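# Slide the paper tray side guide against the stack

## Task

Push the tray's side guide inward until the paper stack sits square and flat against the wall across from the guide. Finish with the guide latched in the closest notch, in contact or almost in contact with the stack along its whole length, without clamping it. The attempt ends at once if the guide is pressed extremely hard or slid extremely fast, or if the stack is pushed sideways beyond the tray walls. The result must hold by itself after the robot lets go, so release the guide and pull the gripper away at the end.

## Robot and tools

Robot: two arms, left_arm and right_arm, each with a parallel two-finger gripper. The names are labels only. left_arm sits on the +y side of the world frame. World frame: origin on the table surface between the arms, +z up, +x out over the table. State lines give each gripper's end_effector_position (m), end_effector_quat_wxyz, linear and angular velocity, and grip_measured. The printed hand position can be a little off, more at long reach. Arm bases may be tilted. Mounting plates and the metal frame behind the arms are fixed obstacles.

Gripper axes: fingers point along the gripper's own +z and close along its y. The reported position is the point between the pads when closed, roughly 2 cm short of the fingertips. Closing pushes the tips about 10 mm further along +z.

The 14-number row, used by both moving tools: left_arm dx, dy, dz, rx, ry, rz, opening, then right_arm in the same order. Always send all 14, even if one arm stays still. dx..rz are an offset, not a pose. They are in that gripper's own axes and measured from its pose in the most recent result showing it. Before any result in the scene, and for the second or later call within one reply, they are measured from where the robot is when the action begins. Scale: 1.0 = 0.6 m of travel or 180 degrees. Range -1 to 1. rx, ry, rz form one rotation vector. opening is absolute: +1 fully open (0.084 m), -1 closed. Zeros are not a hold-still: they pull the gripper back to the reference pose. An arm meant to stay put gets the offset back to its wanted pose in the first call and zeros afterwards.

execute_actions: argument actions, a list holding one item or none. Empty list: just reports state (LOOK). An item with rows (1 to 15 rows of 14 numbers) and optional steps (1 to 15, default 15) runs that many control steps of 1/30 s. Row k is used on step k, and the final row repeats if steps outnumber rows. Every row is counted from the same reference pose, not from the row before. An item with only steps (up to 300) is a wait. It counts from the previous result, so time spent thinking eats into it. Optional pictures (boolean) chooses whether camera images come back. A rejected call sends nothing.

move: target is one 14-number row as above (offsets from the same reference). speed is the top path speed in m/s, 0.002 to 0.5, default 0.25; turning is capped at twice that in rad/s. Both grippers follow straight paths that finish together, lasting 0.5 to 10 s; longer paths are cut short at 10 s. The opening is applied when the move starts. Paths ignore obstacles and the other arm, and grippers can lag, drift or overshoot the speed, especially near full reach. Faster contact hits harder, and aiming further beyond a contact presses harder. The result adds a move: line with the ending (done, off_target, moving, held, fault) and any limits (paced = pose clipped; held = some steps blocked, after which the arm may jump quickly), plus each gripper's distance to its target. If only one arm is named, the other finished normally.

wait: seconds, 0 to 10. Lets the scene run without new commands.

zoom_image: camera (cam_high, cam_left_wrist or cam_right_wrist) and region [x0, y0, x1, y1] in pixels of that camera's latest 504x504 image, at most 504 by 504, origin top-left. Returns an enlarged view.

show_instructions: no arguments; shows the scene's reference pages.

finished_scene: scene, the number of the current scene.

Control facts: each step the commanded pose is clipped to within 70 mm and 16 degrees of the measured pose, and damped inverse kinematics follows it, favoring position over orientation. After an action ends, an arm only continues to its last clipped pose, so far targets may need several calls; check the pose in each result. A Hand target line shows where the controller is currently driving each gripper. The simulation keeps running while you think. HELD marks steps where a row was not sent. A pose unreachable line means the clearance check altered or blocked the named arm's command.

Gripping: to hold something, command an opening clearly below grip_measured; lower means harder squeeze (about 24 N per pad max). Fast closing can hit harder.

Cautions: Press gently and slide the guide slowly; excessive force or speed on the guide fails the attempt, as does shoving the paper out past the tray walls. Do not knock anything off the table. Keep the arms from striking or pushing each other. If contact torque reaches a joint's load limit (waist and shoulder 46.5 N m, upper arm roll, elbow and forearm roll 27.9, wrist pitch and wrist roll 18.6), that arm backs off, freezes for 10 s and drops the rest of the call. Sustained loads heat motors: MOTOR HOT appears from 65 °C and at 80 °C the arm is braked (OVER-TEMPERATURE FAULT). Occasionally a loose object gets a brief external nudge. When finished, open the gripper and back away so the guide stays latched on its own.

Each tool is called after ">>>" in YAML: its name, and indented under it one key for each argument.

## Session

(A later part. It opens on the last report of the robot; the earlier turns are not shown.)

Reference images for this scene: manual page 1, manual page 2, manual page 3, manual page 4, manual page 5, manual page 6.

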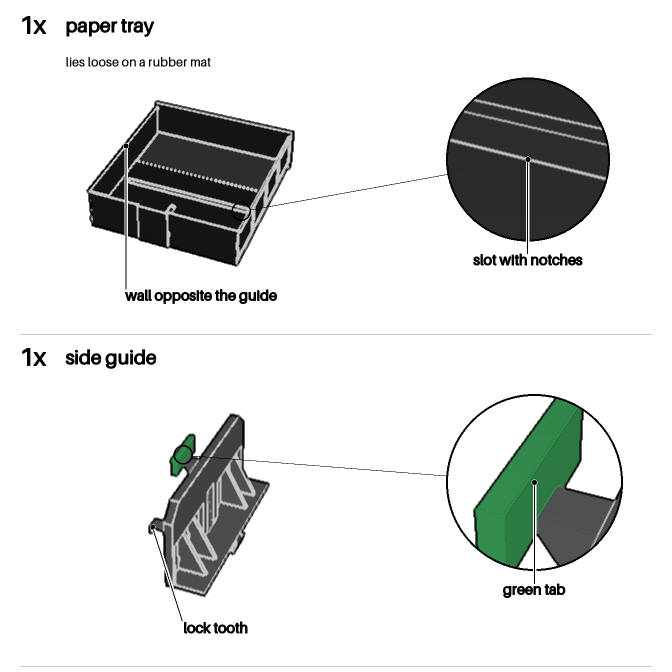

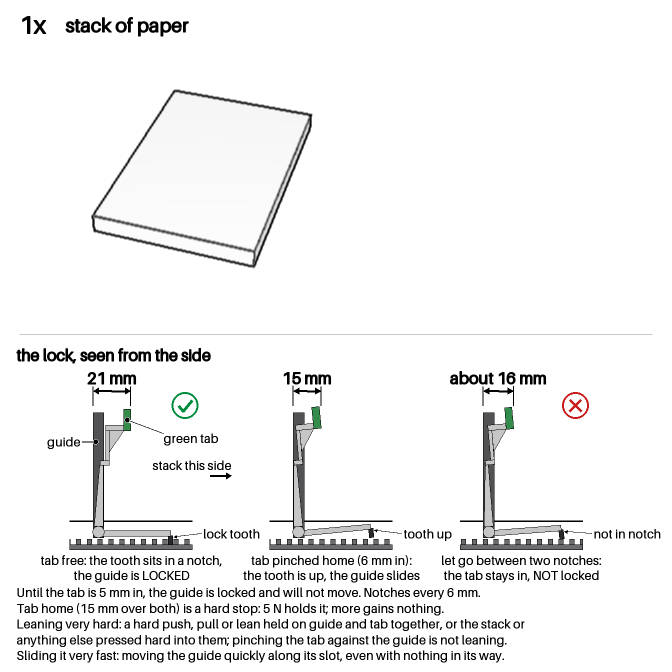

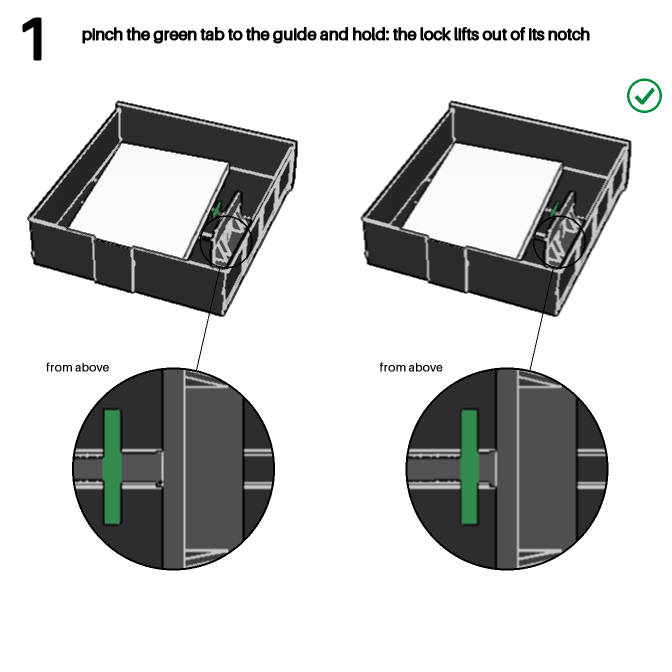

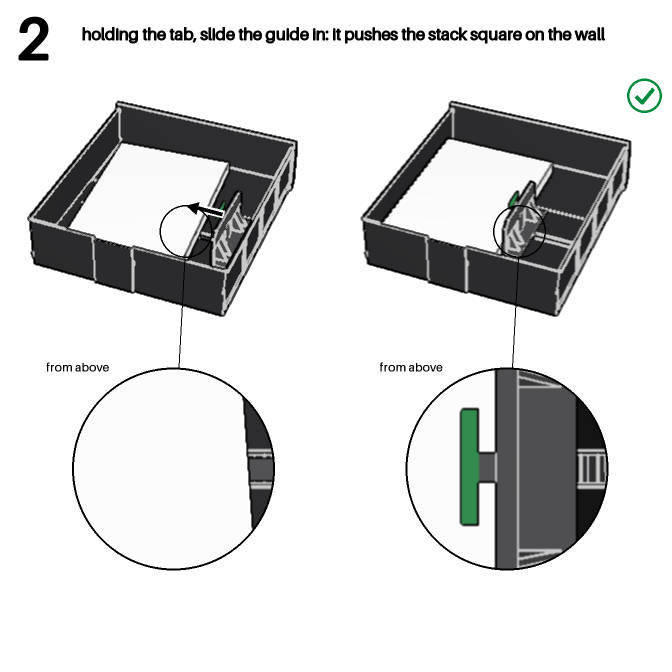

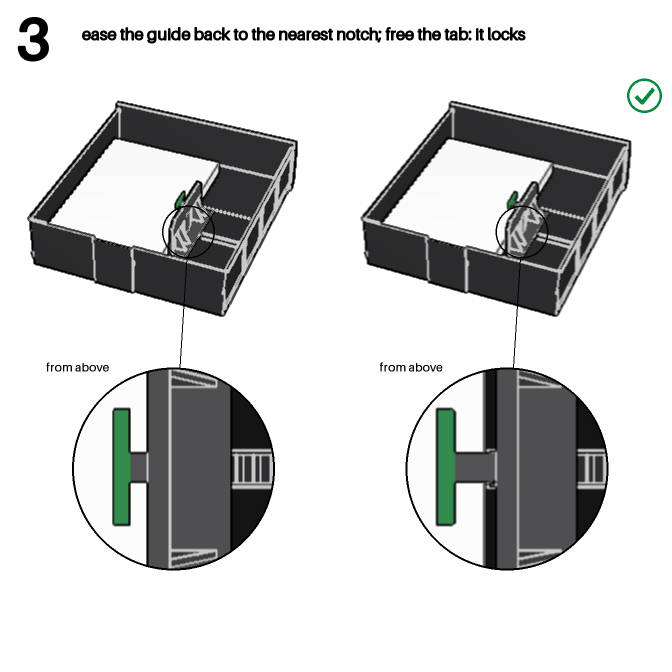

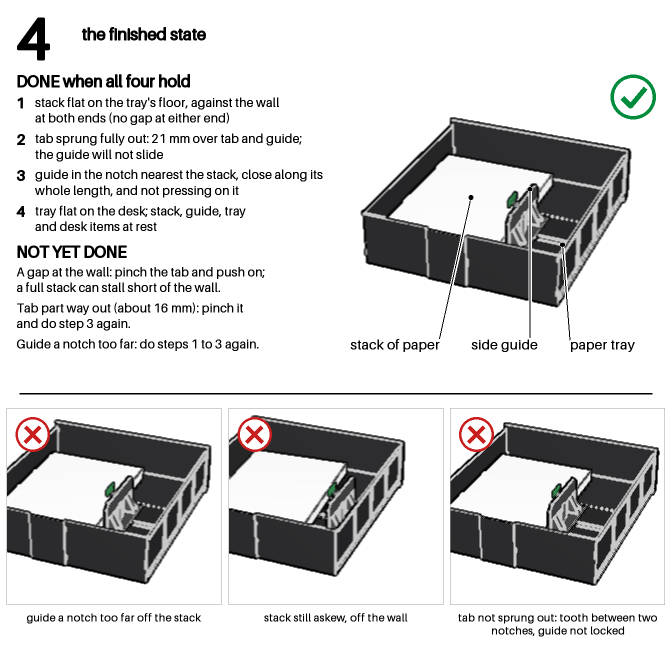

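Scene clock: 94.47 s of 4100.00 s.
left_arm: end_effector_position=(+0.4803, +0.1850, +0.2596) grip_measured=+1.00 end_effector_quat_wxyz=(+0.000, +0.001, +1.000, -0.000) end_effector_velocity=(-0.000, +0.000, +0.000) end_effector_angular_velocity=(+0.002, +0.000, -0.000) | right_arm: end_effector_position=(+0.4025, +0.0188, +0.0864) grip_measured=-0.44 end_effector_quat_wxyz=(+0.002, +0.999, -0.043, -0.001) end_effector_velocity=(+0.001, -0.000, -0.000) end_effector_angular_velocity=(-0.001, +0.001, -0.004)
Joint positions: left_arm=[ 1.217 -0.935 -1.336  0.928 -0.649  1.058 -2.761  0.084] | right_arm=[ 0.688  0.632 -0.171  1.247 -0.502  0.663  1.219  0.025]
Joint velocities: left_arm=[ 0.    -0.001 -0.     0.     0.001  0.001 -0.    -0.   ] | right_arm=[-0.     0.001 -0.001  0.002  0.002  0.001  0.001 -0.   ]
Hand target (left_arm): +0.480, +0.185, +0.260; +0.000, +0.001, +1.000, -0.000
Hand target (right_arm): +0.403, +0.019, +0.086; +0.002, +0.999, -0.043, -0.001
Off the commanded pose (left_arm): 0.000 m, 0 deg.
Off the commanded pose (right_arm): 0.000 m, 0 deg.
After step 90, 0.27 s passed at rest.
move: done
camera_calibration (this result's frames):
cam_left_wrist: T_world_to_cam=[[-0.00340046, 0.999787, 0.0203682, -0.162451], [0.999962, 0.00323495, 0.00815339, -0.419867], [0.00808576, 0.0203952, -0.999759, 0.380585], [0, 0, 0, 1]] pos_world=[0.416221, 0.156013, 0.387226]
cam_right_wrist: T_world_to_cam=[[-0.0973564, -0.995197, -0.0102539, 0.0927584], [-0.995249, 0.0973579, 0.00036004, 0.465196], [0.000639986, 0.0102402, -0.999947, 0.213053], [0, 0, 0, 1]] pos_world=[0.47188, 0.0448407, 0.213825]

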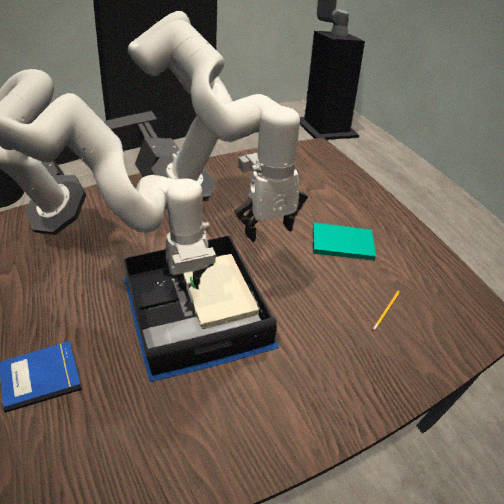

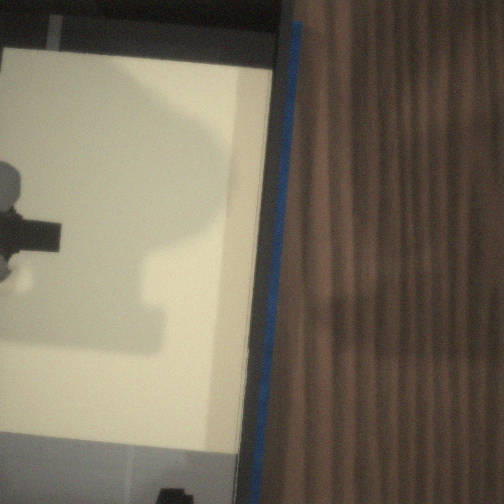

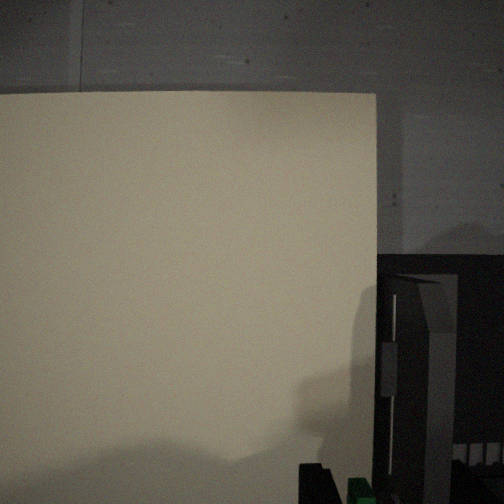

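The tab sprang out, so the guide is locked. Backing off.

>>> move:
  target: [0,0,0,0,0,0,1,0,0.002,0,0,0,0,-0.2]
  speed: 0.005

>>> move:
  target: [0,0,0,0,0,0,1,0,0,-0.07,0,0,0,-0.2]
  speed: 0.08

>>> move:
  target: [0,0,0,0,0,0,1,-0.11,0.05,-0.1,0,0,0,1]

Scene clock: 99.70 s of 4100.00 s.
left_arm: end_effector_position=(+0.4803, +0.1850, +0.2596) grip_measured=+1.00 end_effector_quat_wxyz=(+0.000, +0.001, +1.000, -0.000) end_effector_velocity=(+0.000, +0.000, -0.000) end_effector_angular_velocity=(-0.000, +0.000, +0.001) | right_arm: end_effector_position=(+0.4024, +0.0176, +0.0864) grip_measured=-0.22 end_effector_quat_wxyz=(+0.002, +0.999, -0.043, -0.001) end_effector_velocity=(+0.000, -0.000, +0.001) end_effector_angular_velocity=(+0.000, -0.001, +0.001)
Joint positions: left_arm=[ 1.217 -0.935 -1.336  0.928 -0.649  1.058 -2.761  0.084] | right_arm=[ 0.688  0.629 -0.171  1.243 -0.503  0.661  1.219  0.035]
Joint velocities: left_arm=[ 0.001  0.001  0.     0.     0.001 -0.    -0.     0.   ] | right_arm=[ 0.    -0.002 -0.    -0.001 -0.001 -0.    -0.    -0.   ]
Hand target (left_arm): +0.480, +0.185, +0.260; +0.000, +0.001, +1.000, -0.000
Hand target (right_arm): +0.402, +0.018, +0.086; +0.002, +0.999, -0.043, -0.001
Off the commanded pose (left_arm): 0.000 m, 0 deg.
Off the commanded pose (right_arm): 0.000 m, 0 deg.
After step 90, 1.53 s passed at rest.
move: done
camera_calibration (this result's frames):
cam_left_wrist: T_world_to_cam=[[-0.00340019, 0.999787, 0.0203682, -0.162451], [0.999962, 0.00323468, 0.00815345, -0.419867], [0.00808583, 0.0203952, -0.999759, 0.380585], [0, 0, 0, 1]] pos_world=[0.416221, 0.156012, 0.387226]
cam_right_wrist: T_world_to_cam=[[-0.097383, -0.995194, -0.0102296, 0.0915833], [-0.995247, 0.0973845, 0.00035188, 0.465228], [0.000646016, 0.0102153, -0.999948, 0.213069], [0, 0, 0, 1]] pos_world=[0.471798, 0.0436607, 0.213831]

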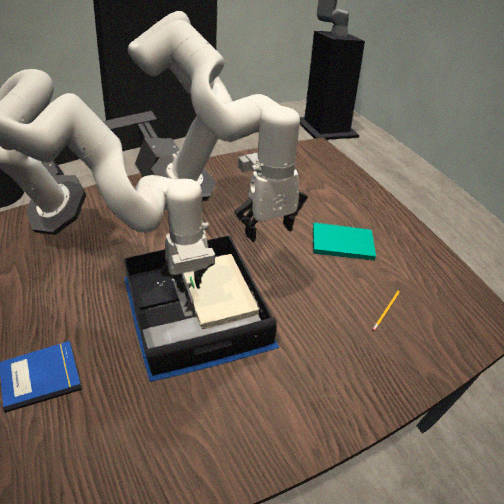

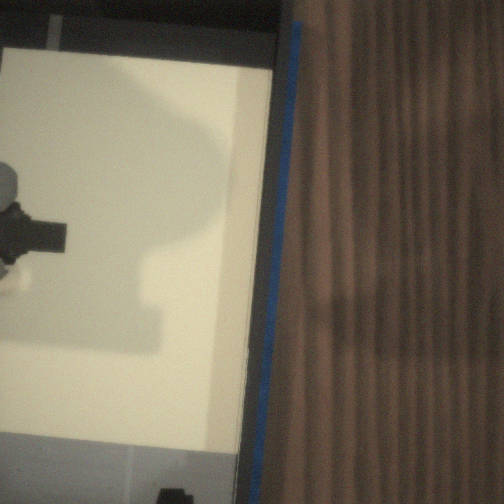

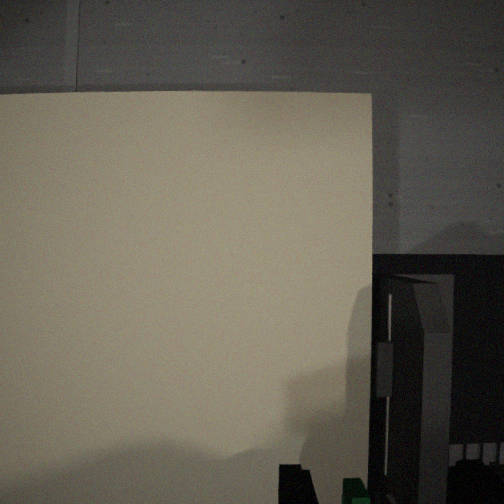

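Scene clock: 100.60 s of 4100.00 s.
left_arm: end_effector_position=(+0.4803, +0.1850, +0.2596) grip_measured=+1.00 end_effector_quat_wxyz=(+0.000, +0.001, +1.000, -0.000) end_effector_velocity=(-0.000, -0.000, +0.000) end_effector_angular_velocity=(+0.002, +0.000, -0.001) | right_arm: end_effector_position=(+0.4024, +0.0176, +0.1279) grip_measured=-0.22 end_effector_quat_wxyz=(+0.002, +0.999, -0.043, -0.001) end_effector_velocity=(-0.000, -0.001, +0.001) end_effector_angular_velocity=(-0.002, +0.002, +0.000)
Joint positions: left_arm=[ 1.217 -0.935 -1.336  0.928 -0.649  1.058 -2.761  0.084] | right_arm=[ 0.71   0.544 -0.156  1.236 -0.483  0.748  1.206  0.035]
Joint velocities: left_arm=[-0.001 -0.001  0.     0.     0.002  0.001 -0.001 -0.   ] | right_arm=[ 0.001 -0.003  0.001 -0.001  0.001  0.005 -0.001  0.   ]
Hand target (left_arm): +0.480, +0.185, +0.260; +0.000, +0.001, +1.000, -0.000
Hand target (right_arm): +0.403, +0.018, +0.128; +0.002, +0.999, -0.043, -0.001
Off the commanded pose (left_arm): 0.000 m, 0 deg.
Off the commanded pose (right_arm): 0.001 m, 0 deg.
move: done
camera_calibration (this result's frames):
cam_left_wrist: T_world_to_cam=[[-0.00340009, 0.999787, 0.0203684, -0.162451], [0.999962, 0.00323458, 0.0081533, -0.419866], [0.00808568, 0.0203953, -0.999759, 0.380585], [0, 0, 0, 1]] pos_world=[0.416221, 0.156012, 0.387226]
cam_right_wrist: T_world_to_cam=[[-0.0974097, -0.995199, -0.00953657, 0.0919691], [-0.995244, 0.0974062, 0.000834075, 0.465133], [0.0000988504, 0.00957246, -0.999954, 0.254812], [0, 0, 0, 1]] pos_world=[0.471855, 0.0437815, 0.25529]

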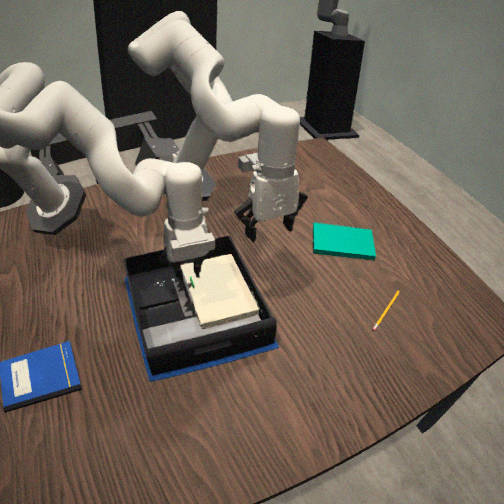

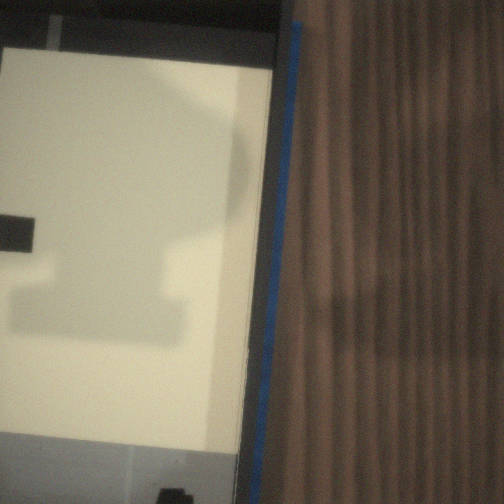

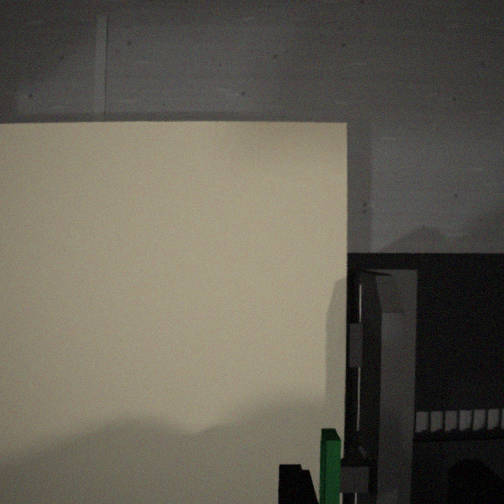

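Scene clock: 101.57 s of 4100.00 s.
left_arm: end_effector_position=(+0.4803, +0.1850, +0.2596) grip_measured=+1.00 end_effector_quat_wxyz=(+0.000, +0.001, +1.000, -0.000) end_effector_velocity=(-0.000, +0.000, +0.000) end_effector_angular_velocity=(+0.002, +0.001, -0.001) | right_arm: end_effector_position=(+0.3344, -0.0064, +0.1881) grip_measured=+1.00 end_effector_quat_wxyz=(+0.002, +0.999, -0.043, -0.002) end_effector_velocity=(-0.001, +0.001, +0.002) end_effector_angular_velocity=(+0.002, -0.002, +0.003)
Joint positions: left_arm=[ 1.217 -0.935 -1.336  0.928 -0.649  1.058 -2.761  0.084] | right_arm=[ 0.797  0.283 -0.124  0.992 -0.514  0.814  1.317  0.084]
Joint velocities: left_arm=[-0.    -0.     0.    -0.     0.002  0.     0.    -0.   ] | right_arm=[ 0.003 -0.006  0.002 -0.003 -0.001  0.002  0.001 -0.   ]
Hand target (left_arm): +0.480, +0.185, +0.260; +0.000, +0.001, +1.000, -0.000
Hand target (right_arm): +0.334, -0.006, +0.189; +0.002, +0.999, -0.043, -0.001
Off the commanded pose (left_arm): 0.000 m, 0 deg.
Off the commanded pose (right_arm): 0.000 m, 0 deg.
move: done
camera_calibration (this result's frames):
cam_left_wrist: T_world_to_cam=[[-0.00340016, 0.999787, 0.0203684, -0.162451], [0.999962, 0.00323465, 0.00815332, -0.419867], [0.0080857, 0.0203953, -0.999759, 0.380585], [0, 0, 0, 1]] pos_world=[0.416221, 0.156013, 0.387226]
cam_right_wrist: T_world_to_cam=[[-0.09774, -0.995171, -0.0090643, 0.0620711], [-0.995212, 0.0977285, 0.00170409, 0.399592], [-0.000810021, 0.00918746, -0.999957, 0.315485], [0, 0, 0, 1]] pos_world=[0.404001, 0.0198213, 0.315354]

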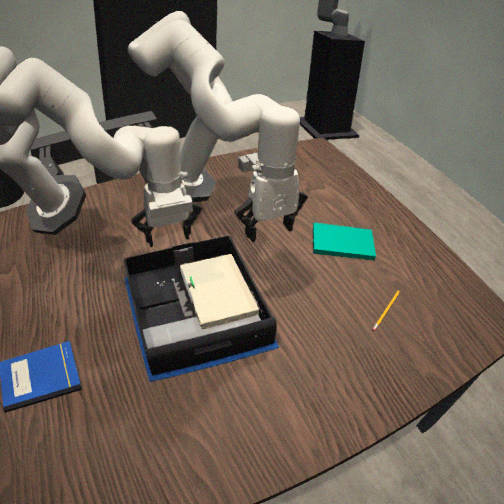

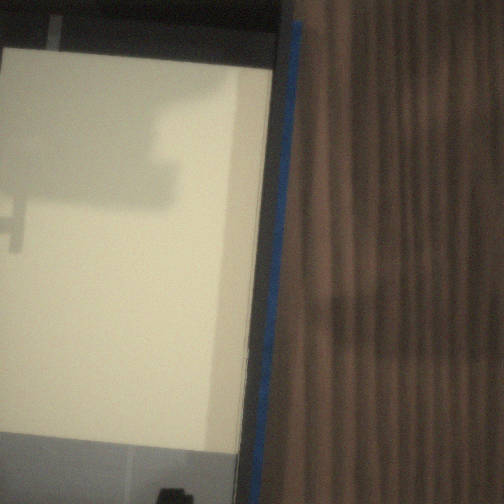

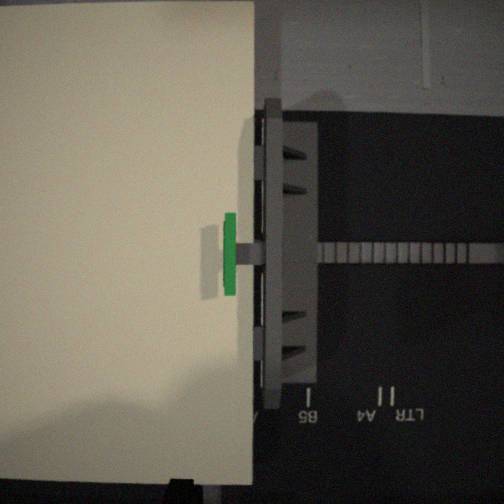

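>>> finished_scene:
  scene: 2

The scene is finished: the task was done.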